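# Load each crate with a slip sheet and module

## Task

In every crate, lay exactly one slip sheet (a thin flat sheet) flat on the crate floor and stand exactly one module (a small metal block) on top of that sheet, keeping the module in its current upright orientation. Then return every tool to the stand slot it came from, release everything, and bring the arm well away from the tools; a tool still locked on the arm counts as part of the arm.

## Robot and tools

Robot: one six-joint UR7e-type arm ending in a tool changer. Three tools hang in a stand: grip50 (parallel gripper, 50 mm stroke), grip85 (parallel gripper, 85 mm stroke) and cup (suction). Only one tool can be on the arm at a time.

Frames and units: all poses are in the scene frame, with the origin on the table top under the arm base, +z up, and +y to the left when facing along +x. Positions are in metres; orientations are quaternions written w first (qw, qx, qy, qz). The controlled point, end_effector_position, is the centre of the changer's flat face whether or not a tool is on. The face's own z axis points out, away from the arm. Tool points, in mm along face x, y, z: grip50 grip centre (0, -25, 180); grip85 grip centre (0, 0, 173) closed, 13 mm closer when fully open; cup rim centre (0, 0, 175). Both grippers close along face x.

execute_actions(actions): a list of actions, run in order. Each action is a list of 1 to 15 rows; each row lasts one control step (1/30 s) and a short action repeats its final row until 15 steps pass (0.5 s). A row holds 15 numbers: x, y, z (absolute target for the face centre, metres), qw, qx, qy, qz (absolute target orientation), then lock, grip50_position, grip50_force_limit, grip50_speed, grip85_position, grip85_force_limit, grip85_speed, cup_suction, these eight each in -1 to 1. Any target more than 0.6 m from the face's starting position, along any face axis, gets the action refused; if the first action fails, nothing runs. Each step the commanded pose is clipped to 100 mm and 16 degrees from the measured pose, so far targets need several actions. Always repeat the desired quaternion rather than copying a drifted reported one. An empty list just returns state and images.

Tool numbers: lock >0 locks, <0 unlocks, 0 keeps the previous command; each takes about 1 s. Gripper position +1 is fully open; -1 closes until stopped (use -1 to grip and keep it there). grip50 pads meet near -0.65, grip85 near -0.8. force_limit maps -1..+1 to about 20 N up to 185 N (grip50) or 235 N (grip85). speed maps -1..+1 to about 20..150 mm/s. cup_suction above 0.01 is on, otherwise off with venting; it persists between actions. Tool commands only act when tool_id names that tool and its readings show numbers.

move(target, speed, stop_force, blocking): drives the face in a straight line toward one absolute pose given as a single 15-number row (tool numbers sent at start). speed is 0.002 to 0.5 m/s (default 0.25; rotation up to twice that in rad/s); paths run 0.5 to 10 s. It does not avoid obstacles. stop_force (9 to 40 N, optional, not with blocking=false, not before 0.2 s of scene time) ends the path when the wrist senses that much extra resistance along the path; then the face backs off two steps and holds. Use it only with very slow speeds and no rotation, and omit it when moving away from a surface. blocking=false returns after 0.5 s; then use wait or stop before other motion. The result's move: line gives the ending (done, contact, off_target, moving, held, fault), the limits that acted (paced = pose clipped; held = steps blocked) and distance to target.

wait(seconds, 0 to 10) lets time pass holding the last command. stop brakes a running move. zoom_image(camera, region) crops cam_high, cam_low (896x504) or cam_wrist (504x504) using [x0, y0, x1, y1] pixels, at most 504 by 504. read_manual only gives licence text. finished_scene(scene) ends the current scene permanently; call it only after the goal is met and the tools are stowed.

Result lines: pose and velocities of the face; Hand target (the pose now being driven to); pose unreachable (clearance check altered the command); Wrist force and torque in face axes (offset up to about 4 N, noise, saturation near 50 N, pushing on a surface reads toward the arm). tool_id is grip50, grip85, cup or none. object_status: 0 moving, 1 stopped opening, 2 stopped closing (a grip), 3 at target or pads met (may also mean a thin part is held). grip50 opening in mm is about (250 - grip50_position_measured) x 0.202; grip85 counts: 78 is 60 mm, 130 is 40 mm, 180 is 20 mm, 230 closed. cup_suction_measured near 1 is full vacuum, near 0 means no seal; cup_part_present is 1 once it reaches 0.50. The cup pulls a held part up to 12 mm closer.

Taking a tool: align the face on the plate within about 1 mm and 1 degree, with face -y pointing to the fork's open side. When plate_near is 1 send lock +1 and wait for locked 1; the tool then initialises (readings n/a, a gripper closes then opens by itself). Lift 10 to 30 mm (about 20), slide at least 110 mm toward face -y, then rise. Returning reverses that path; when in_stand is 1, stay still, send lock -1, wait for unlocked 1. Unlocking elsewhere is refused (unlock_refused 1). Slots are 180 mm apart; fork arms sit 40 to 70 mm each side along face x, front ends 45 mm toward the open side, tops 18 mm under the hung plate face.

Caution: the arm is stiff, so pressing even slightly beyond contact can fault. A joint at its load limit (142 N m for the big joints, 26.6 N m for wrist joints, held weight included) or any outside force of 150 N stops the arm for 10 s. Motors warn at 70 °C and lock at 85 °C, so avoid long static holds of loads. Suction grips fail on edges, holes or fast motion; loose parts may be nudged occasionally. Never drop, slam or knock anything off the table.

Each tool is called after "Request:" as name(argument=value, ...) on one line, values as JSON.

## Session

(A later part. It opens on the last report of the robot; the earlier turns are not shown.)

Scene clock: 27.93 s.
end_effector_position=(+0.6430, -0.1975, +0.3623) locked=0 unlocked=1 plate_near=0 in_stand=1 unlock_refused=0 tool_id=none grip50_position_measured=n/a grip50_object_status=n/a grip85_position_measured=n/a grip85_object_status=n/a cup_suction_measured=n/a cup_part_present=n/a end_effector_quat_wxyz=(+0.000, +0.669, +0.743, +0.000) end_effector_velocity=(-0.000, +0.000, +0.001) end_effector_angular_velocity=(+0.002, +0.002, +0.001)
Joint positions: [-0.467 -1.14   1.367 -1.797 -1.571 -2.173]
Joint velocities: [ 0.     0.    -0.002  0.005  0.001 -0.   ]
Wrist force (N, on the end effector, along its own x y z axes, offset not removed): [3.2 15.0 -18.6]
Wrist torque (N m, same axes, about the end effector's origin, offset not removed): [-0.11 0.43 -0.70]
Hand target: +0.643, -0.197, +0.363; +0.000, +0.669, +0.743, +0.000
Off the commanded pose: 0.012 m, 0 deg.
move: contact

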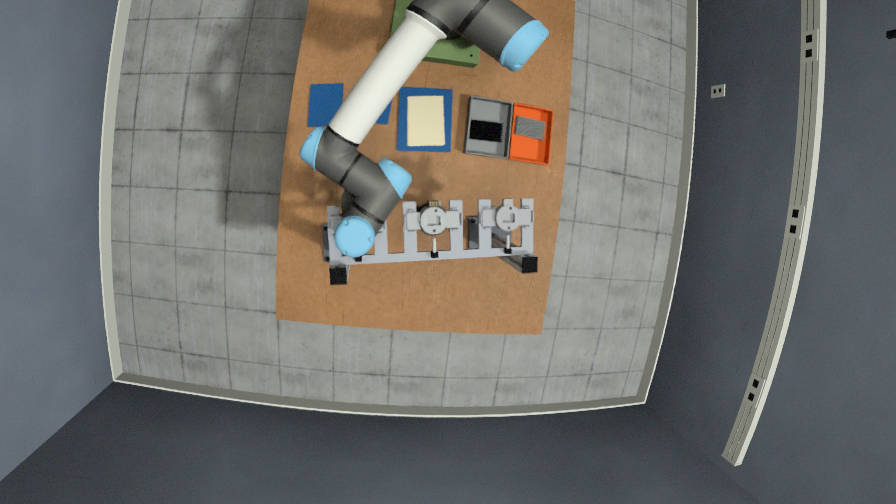

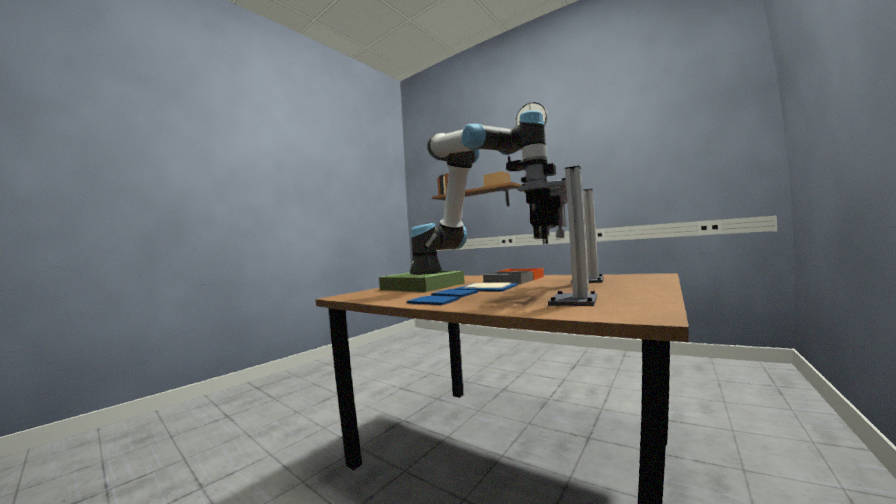

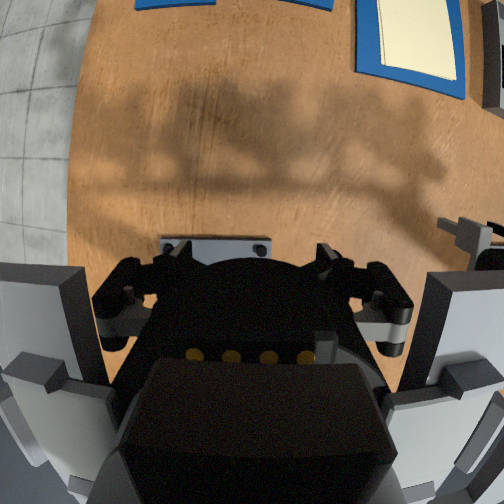

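Torque asks for more CCW yaw (~7.4°).

Request:
move(target=[0.6438,-0.1973,0.364,0,0.66,0.7513,0,0,1,0,0,1,0,0,0], speed=0.01)

Request:
move(target=[0.6438,-0.1973,0.35,0,0.66,0.7513,0,0,1,0,0,1,0,0,0], speed=0.004, stop_force=12)

Scene clock: 31.03 s.
end_effector_position=(+0.6438, -0.1973, +0.3640) locked=0 unlocked=1 plate_near=0 in_stand=1 unlock_refused=0 tool_id=none grip50_position_measured=n/a grip50_object_status=n/a grip85_position_measured=n/a grip85_object_status=n/a cup_suction_measured=n/a cup_part_present=n/a end_effector_quat_wxyz=(+0.000, +0.660, +0.751, -0.000) end_effector_velocity=(+0.000, +0.000, -0.000) end_effector_angular_velocity=(-0.000, -0.000, +0.002)
Joint positions: [-0.466 -1.139  1.361 -1.793 -1.571 -2.196]
Joint velocities: [ 0.001  0.    -0.001 -0.    -0.    -0.001]
Wrist force (N, on the end effector, along its own x y z axes, offset not removed): [-0.3 0.5 0.3]
Wrist torque (N m, same axes, about the end effector's origin, offset not removed): [0.00 -0.08 0.15]
Hand target: +0.644, -0.197, +0.364; -0.000, +0.660, +0.751, -0.000
Off the commanded pose: 0.000 m, 0 deg.
move: done

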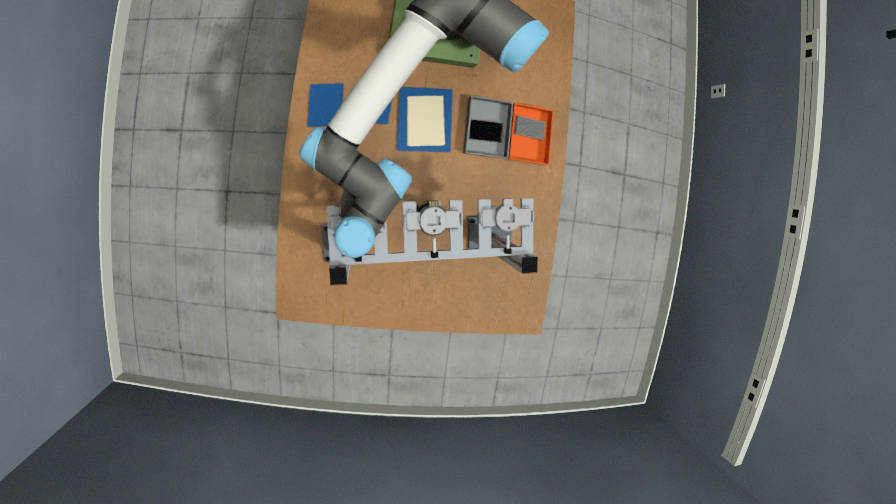

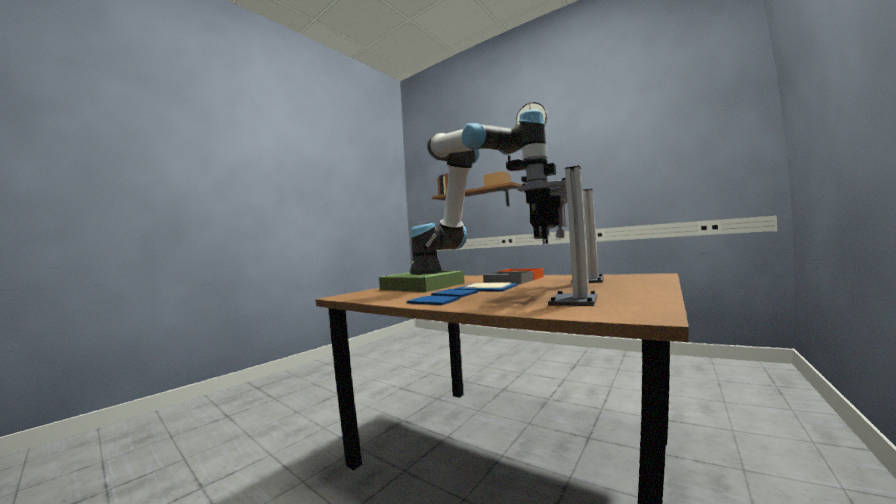

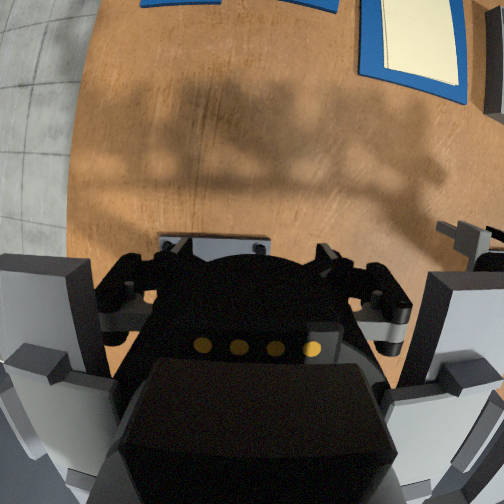

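Scene clock: 32.30 s.
end_effector_position=(+0.6438, -0.1973, +0.3604) locked=0 unlocked=1 plate_near=1 in_stand=1 unlock_refused=0 tool_id=none grip50_position_measured=n/a grip50_object_status=n/a grip85_position_measured=n/a grip85_object_status=n/a cup_suction_measured=n/a cup_part_present=n/a end_effector_quat_wxyz=(+0.000, +0.660, +0.751, +0.000) end_effector_velocity=(-0.001, -0.001, +0.001) end_effector_angular_velocity=(+0.001, +0.003, -0.001)
Joint positions: [-0.466 -1.137  1.368 -1.801 -1.571 -2.196]
Joint velocities: [-0.002 -0.    -0.002  0.005 -0.001 -0.001]
Wrist force (N, on the end effector, along its own x y z axes, offset not removed): [2.4 0.2 -25.1]
Wrist torque (N m, same axes, about the end effector's origin, offset not removed): [0.13 0.72 -0.16]
Hand target: +0.644, -0.197, +0.361; +0.000, +0.660, +0.751, +0.000
Off the commanded pose: 0.010 m, 0 deg.
move: contact

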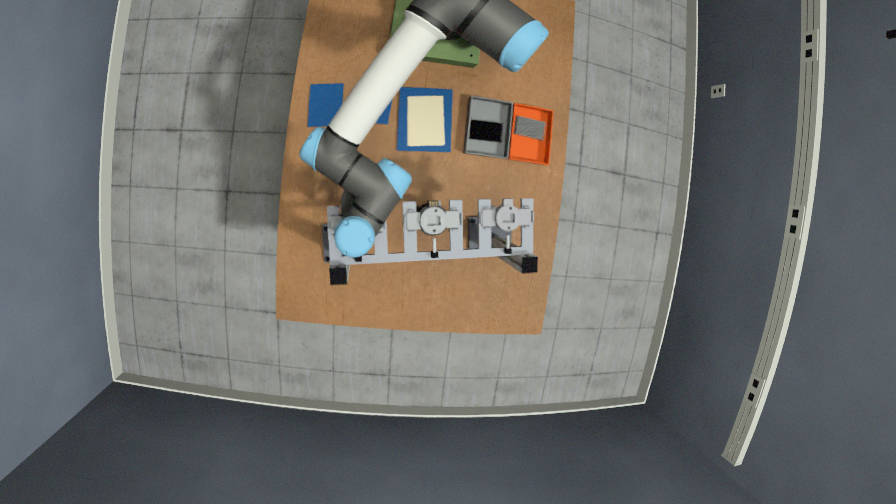

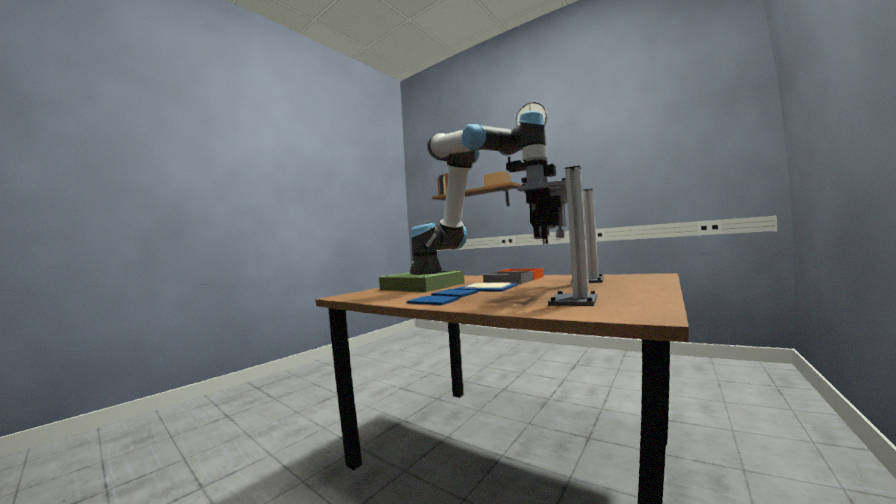

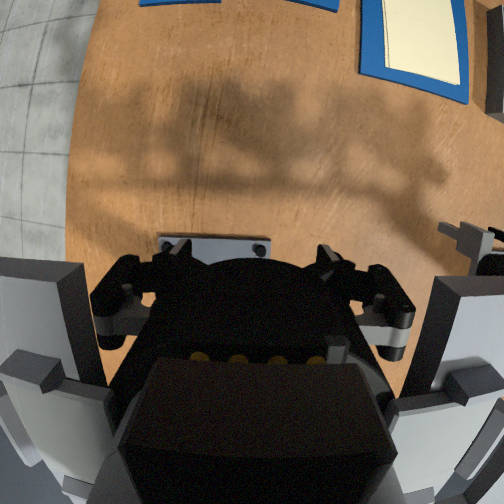

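Request:
execute_actions(actions=[[[0.6438,-0.1973,0.3607,0,0.66,0.7513,0,1,1,0,0,1,0,0,0]],[[0.6438,-0.1973,0.3607,0,0.66,0.7513,0,1,1,0,0,1,0,0,0]],[[0.6438,-0.1973,0.3607,0,0.66,0.7513,0,1,1,0,0,1,0,0,0]]])

Request:
move(target=[0.6438,-0.1973,0.381,0,0.66,0.7513,0,0,1,0,0,1,0,0,0], speed=0.05)

Request:
move(target=[0.48,-0.2186,0.381,0,0.66,0.7513,0,0,1,0,0,1,0,0,0], speed=0.15)

Request:
move(target=[0.36,0.17,0.29,0,0,1,0,0,1,0,0,1,0,0,0])

Scene clock: 36.53 s.
end_effector_position=(+0.6438, -0.1973, +0.3608) locked=1 unlocked=0 plate_near=1 in_stand=1 unlock_refused=0 tool_id=grip85 grip50_position_measured=n/a grip50_object_status=n/a grip85_position_measured=n/a grip85_object_status=n/a cup_suction_measured=n/a cup_part_present=n/a end_effector_quat_wxyz=(+0.000, +0.660, +0.751, +0.000) end_effector_velocity=(-0.000, -0.000, +0.000) end_effector_angular_velocity=(+0.000, +0.000, -0.000)
Joint positions: [-0.466 -1.137  1.367 -1.8   -1.571 -2.196]
Joint velocities: [-0.001 -0.     0.     0.    -0.    -0.   ]
Wrist force (N, on the end effector, along its own x y z axes, offset not removed): [3.6 4.6 -10.4]
Wrist torque (N m, same axes, about the end effector's origin, offset not removed): [0.07 0.97 0.10]
Hand target: +0.644, -0.197, +0.361; -0.000, +0.660, +0.751, -0.000
Off the commanded pose: 0.000 m, 0 deg.

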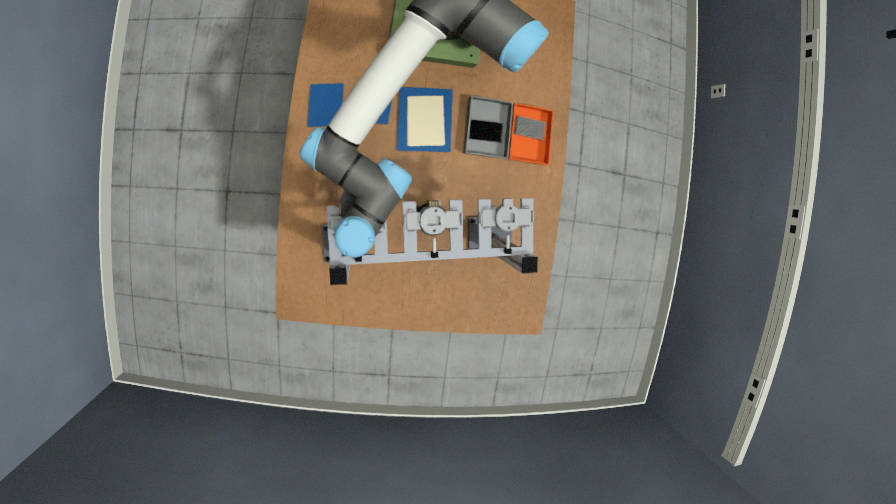

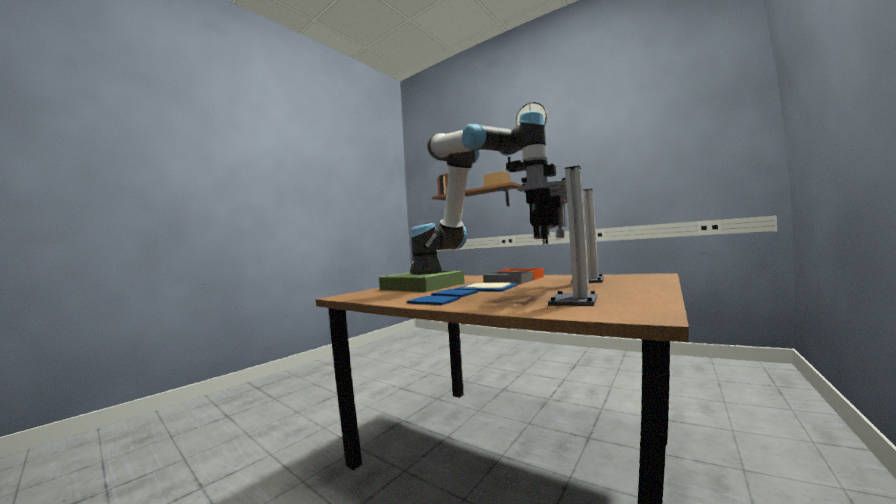

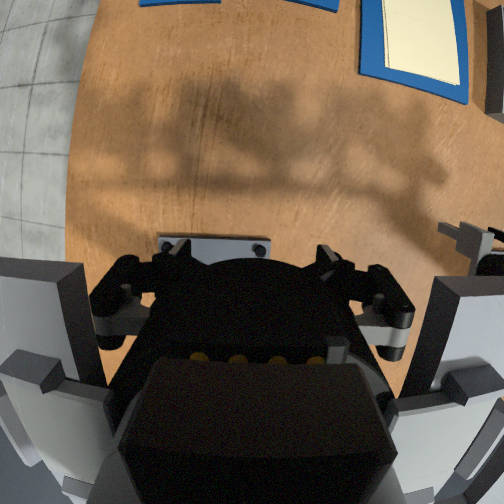

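Scene clock: 37.33 s.
end_effector_position=(+0.6438, -0.1973, +0.3808) locked=1 unlocked=0 plate_near=1 in_stand=0 unlock_refused=0 tool_id=grip85 grip50_position_measured=n/a grip50_object_status=n/a grip85_position_measured=n/a grip85_object_status=n/a cup_suction_measured=n/a cup_part_present=n/a end_effector_quat_wxyz=(+0.000, +0.660, +0.751, -0.000) end_effector_velocity=(-0.000, -0.000, +0.002) end_effector_angular_velocity=(+0.000, +0.001, +0.000)
Joint positions: [-0.466 -1.147  1.329 -1.753 -1.571 -2.196]
Joint velocities: [-0.    -0.001 -0.004  0.006 -0.001 -0.001]
Wrist force (N, on the end effector, along its own x y z axes, offset not removed): [-2.2 -1.3 1.1]
Wrist torque (N m, same axes, about the end effector's origin, offset not removed): [0.05 0.26 0.04]
Hand target: +0.644, -0.197, +0.381; +0.000, +0.660, +0.751, +0.000
Off the commanded pose: 0.000 m, 0 deg.
move: done

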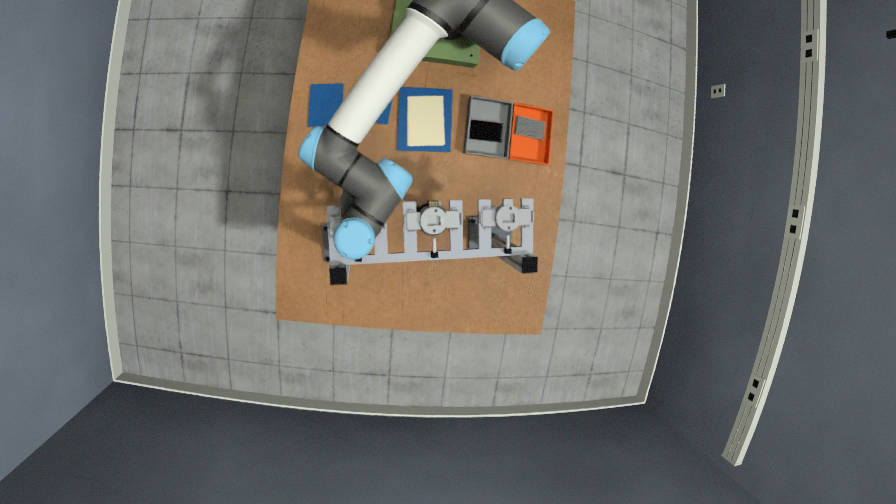

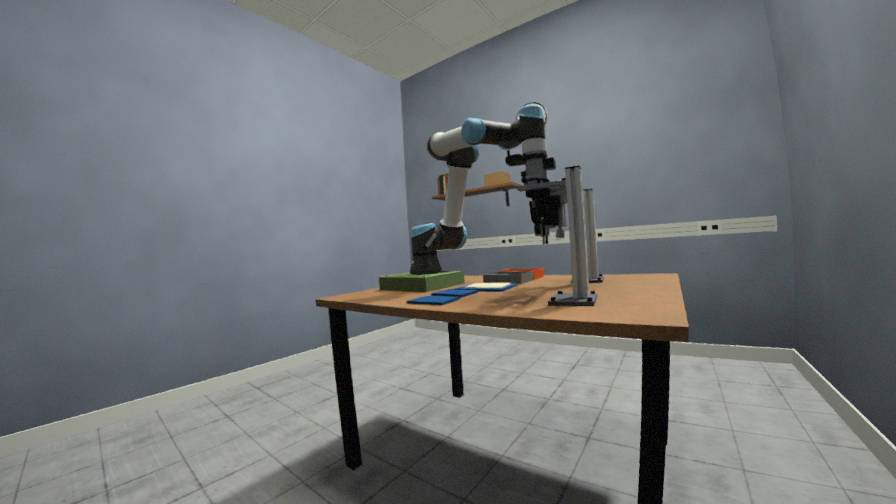

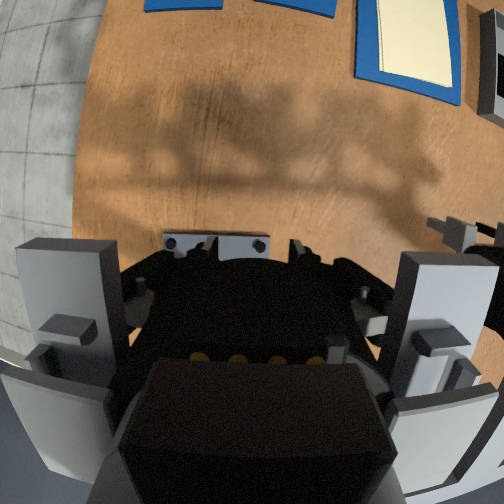

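Scene clock: 38.93 s.
end_effector_position=(+0.4803, -0.2187, +0.3809) locked=1 unlocked=0 plate_near=1 in_stand=0 unlock_refused=0 tool_id=grip85 grip50_position_measured=n/a grip50_object_status=n/a grip85_position_measured=n/a grip85_object_status=n/a cup_suction_measured=n/a cup_part_present=n/a end_effector_quat_wxyz=(+0.000, +0.660, +0.751, +0.000) end_effector_velocity=(-0.002, -0.001, +0.000) end_effector_angular_velocity=(-0.000, -0.000, -0.001)
Joint positions: [-0.652 -1.491  1.768 -1.847 -1.571 -2.382]
Joint velocities: [-0.003 -0.004  0.004 -0.    -0.    -0.002]
Wrist force (N, on the end effector, along its own x y z axes, offset not removed): [-1.9 0.8 -0.9]
Wrist torque (N m, same axes, about the end effector's origin, offset not removed): [0.04 0.22 0.07]
Hand target: +0.480, -0.219, +0.381; +0.000, +0.660, +0.751, +0.000
Off the commanded pose: 0.000 m, 0 deg.
move: done

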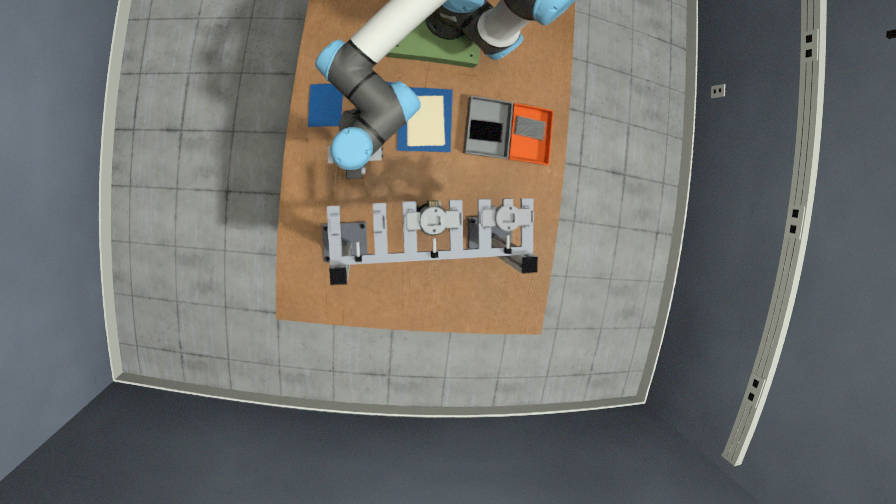

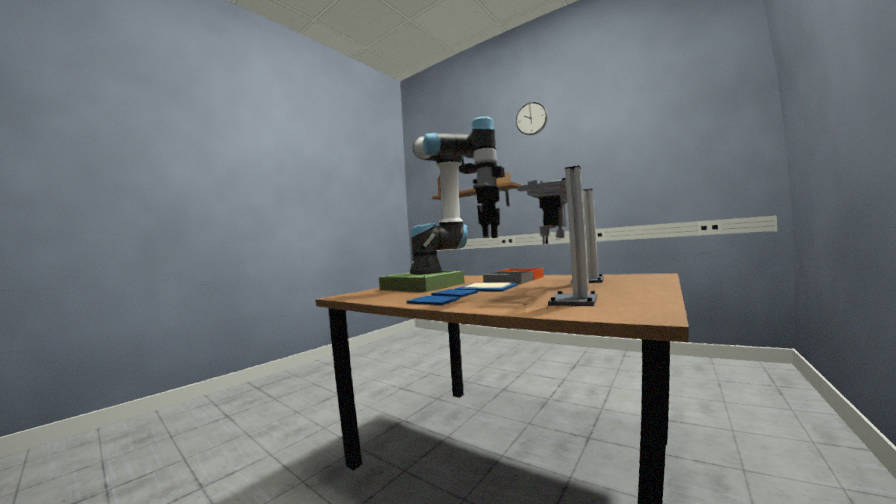

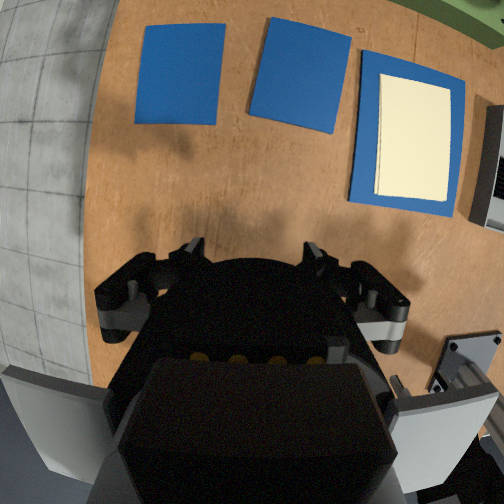

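Scene clock: 42.33 s.
end_effector_position=(+0.3590, +0.1692, +0.2900) locked=1 unlocked=0 plate_near=1 in_stand=0 unlock_refused=0 tool_id=grip85 grip50_position_measured=n/a grip50_object_status=n/a grip85_position_measured=3 grip85_object_status=3 cup_suction_measured=n/a cup_part_present=n/a end_effector_quat_wxyz=(-0.001, +0.000, +1.000, -0.001) end_effector_velocity=(+0.000, +0.001, -0.000) end_effector_angular_velocity=(+0.001, -0.000, +0.003)
Joint positions: [ 0.129 -1.727  2.245 -2.086 -1.572 -3.043]
Joint velocities: [ 0.002  0.001 -0.001 -0.001  0.    -0.   ]
Wrist force (N, on the end effector, along its own x y z axes, offset not removed): [-3.3 -2.7 -2.2]
Wrist torque (N m, same axes, about the end effector's origin, offset not removed): [-0.15 0.27 -0.06]
Hand target: +0.359, +0.169, +0.290; -0.001, +0.000, +1.000, -0.001
Off the commanded pose: 0.001 m, 0 deg.
move: done

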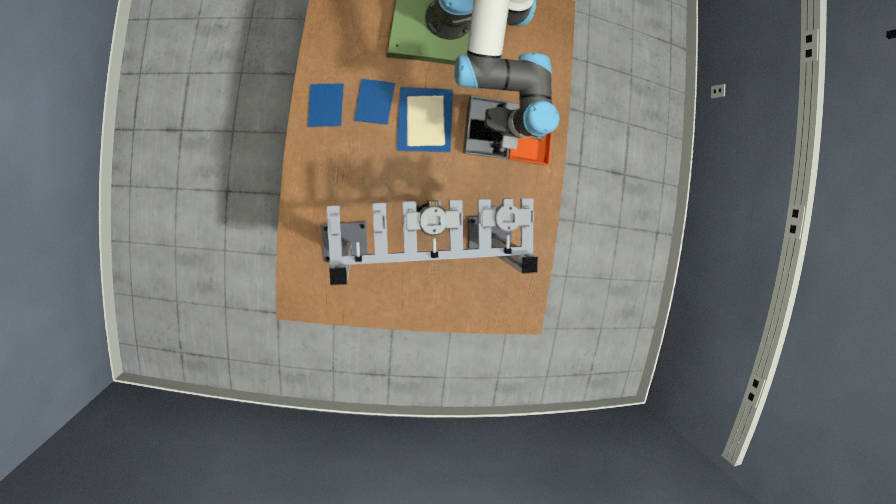

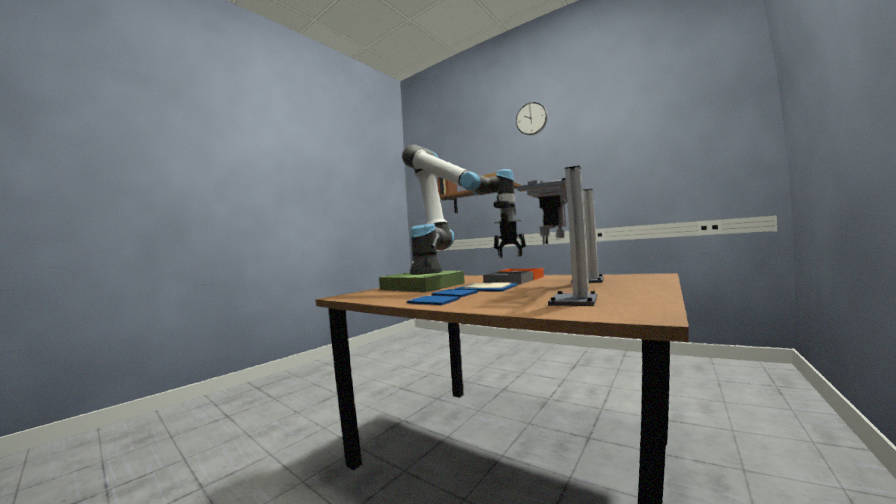

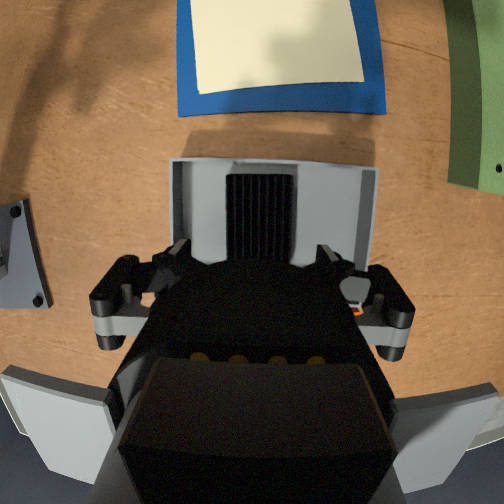

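Request:
move(target=[0.353,0.165,0.215,0,0,1,0,0,1,0,0,1,0,0,0], speed=0.1)

Request:
move(target=[0.353,0.165,0.17,0,0,1,0,0,1,0,0,1,0,0,0], speed=0.007, stop_force=10)

Scene clock: 45.03 s.
end_effector_position=(+0.3529, +0.1650, +0.2152) locked=1 unlocked=0 plate_near=1 in_stand=0 unlock_refused=0 tool_id=grip85 grip50_position_measured=n/a grip50_object_status=n/a grip85_position_measured=3 grip85_object_status=3 cup_suction_measured=n/a cup_part_present=n/a end_effector_quat_wxyz=(-0.000, -0.000, +1.000, +0.000) end_effector_velocity=(+0.000, -0.000, -0.002) end_effector_angular_velocity=(+0.000, -0.001, -0.004)
Joint positions: [ 0.118 -1.604  2.377 -2.343 -1.571 -3.053]
Joint velocities: [-0.001  0.004  0.002 -0.007  0.     0.002]
Wrist force (N, on the end effector, along its own x y z axes, offset not removed): [1.7 2.9 -3.1]
Wrist torque (N m, same axes, about the end effector's origin, offset not removed): [0.03 -0.02 0.07]
Hand target: +0.353, +0.165, +0.215; +0.000, -0.000, +1.000, +0.000
Off the commanded pose: 0.000 m, 0 deg.
move: done

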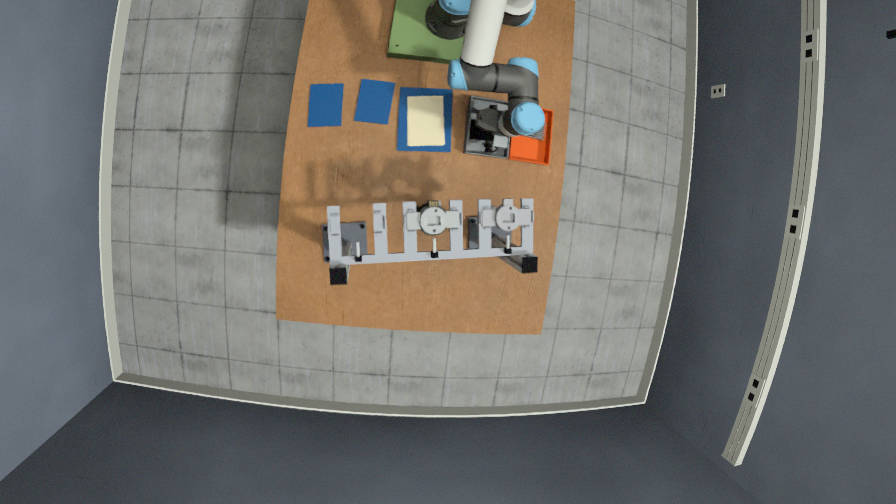

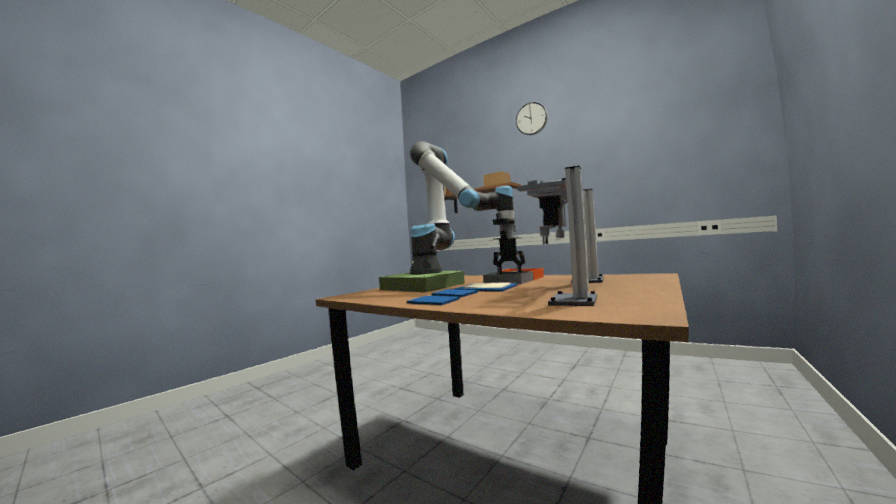

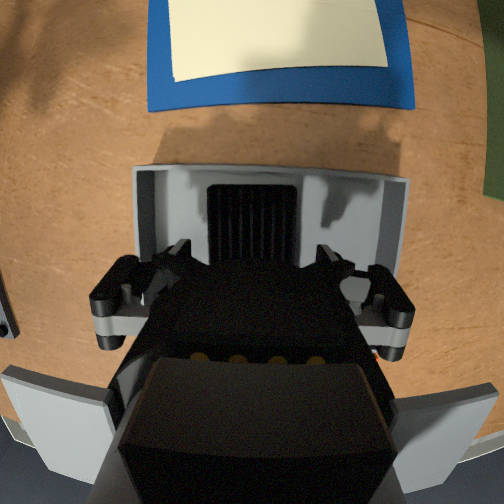

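Scene clock: 50.27 s.
end_effector_position=(+0.3529, +0.1650, +0.1811) locked=1 unlocked=0 plate_near=1 in_stand=0 unlock_refused=0 tool_id=grip85 grip50_position_measured=n/a grip50_object_status=n/a grip85_position_measured=3 grip85_object_status=3 cup_suction_measured=n/a cup_part_present=n/a end_effector_quat_wxyz=(-0.000, -0.000, +1.000, +0.000) end_effector_velocity=(-0.001, +0.000, +0.001) end_effector_angular_velocity=(-0.001, +0.005, +0.002)
Joint positions: [ 0.118 -1.516  2.418 -2.472 -1.571 -3.053]
Joint velocities: [ 0.002 -0.004 -0.001  0.01  -0.    -0.001]
Wrist force (N, on the end effector, along its own x y z axes, offset not removed): [-2.8 5.4 -31.9]
Wrist torque (N m, same axes, about the end effector's origin, offset not removed): [0.21 1.32 -0.01]
Hand target: +0.353, +0.165, +0.181; -0.000, -0.000, +1.000, +0.000
Off the commanded pose: 0.011 m, 0 deg.
move: contact

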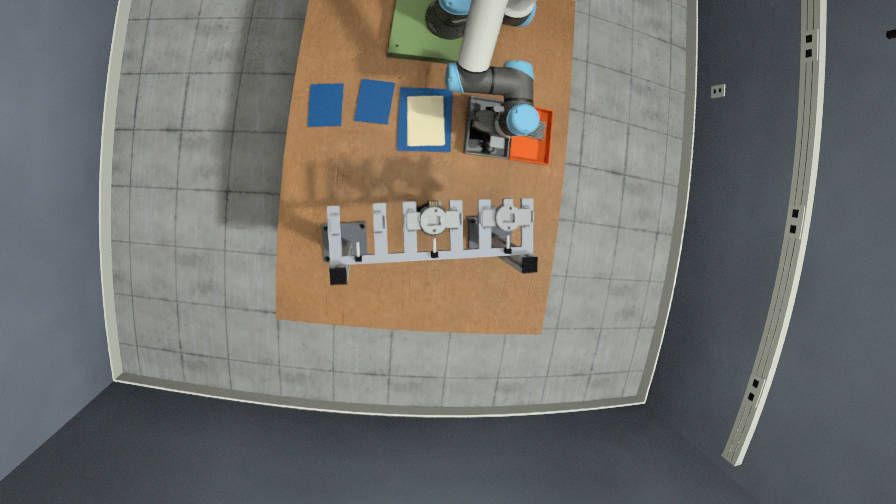

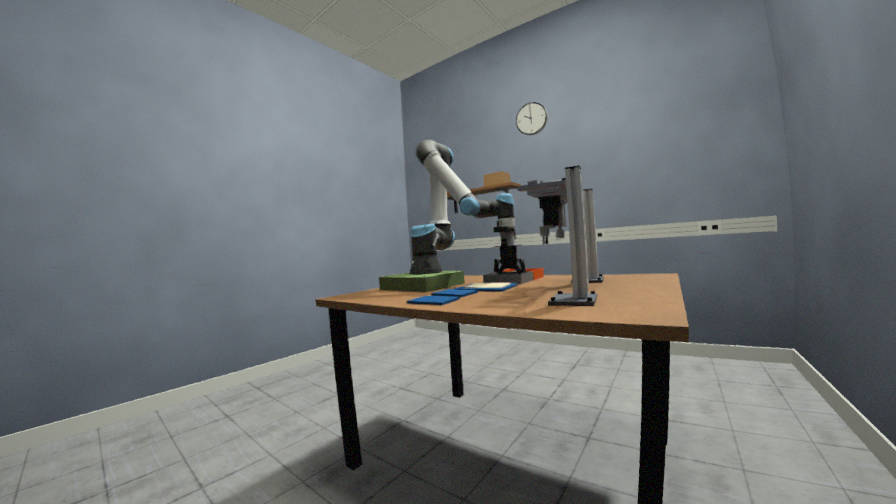

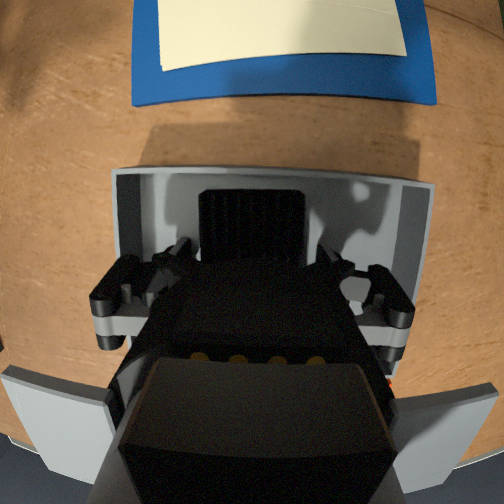

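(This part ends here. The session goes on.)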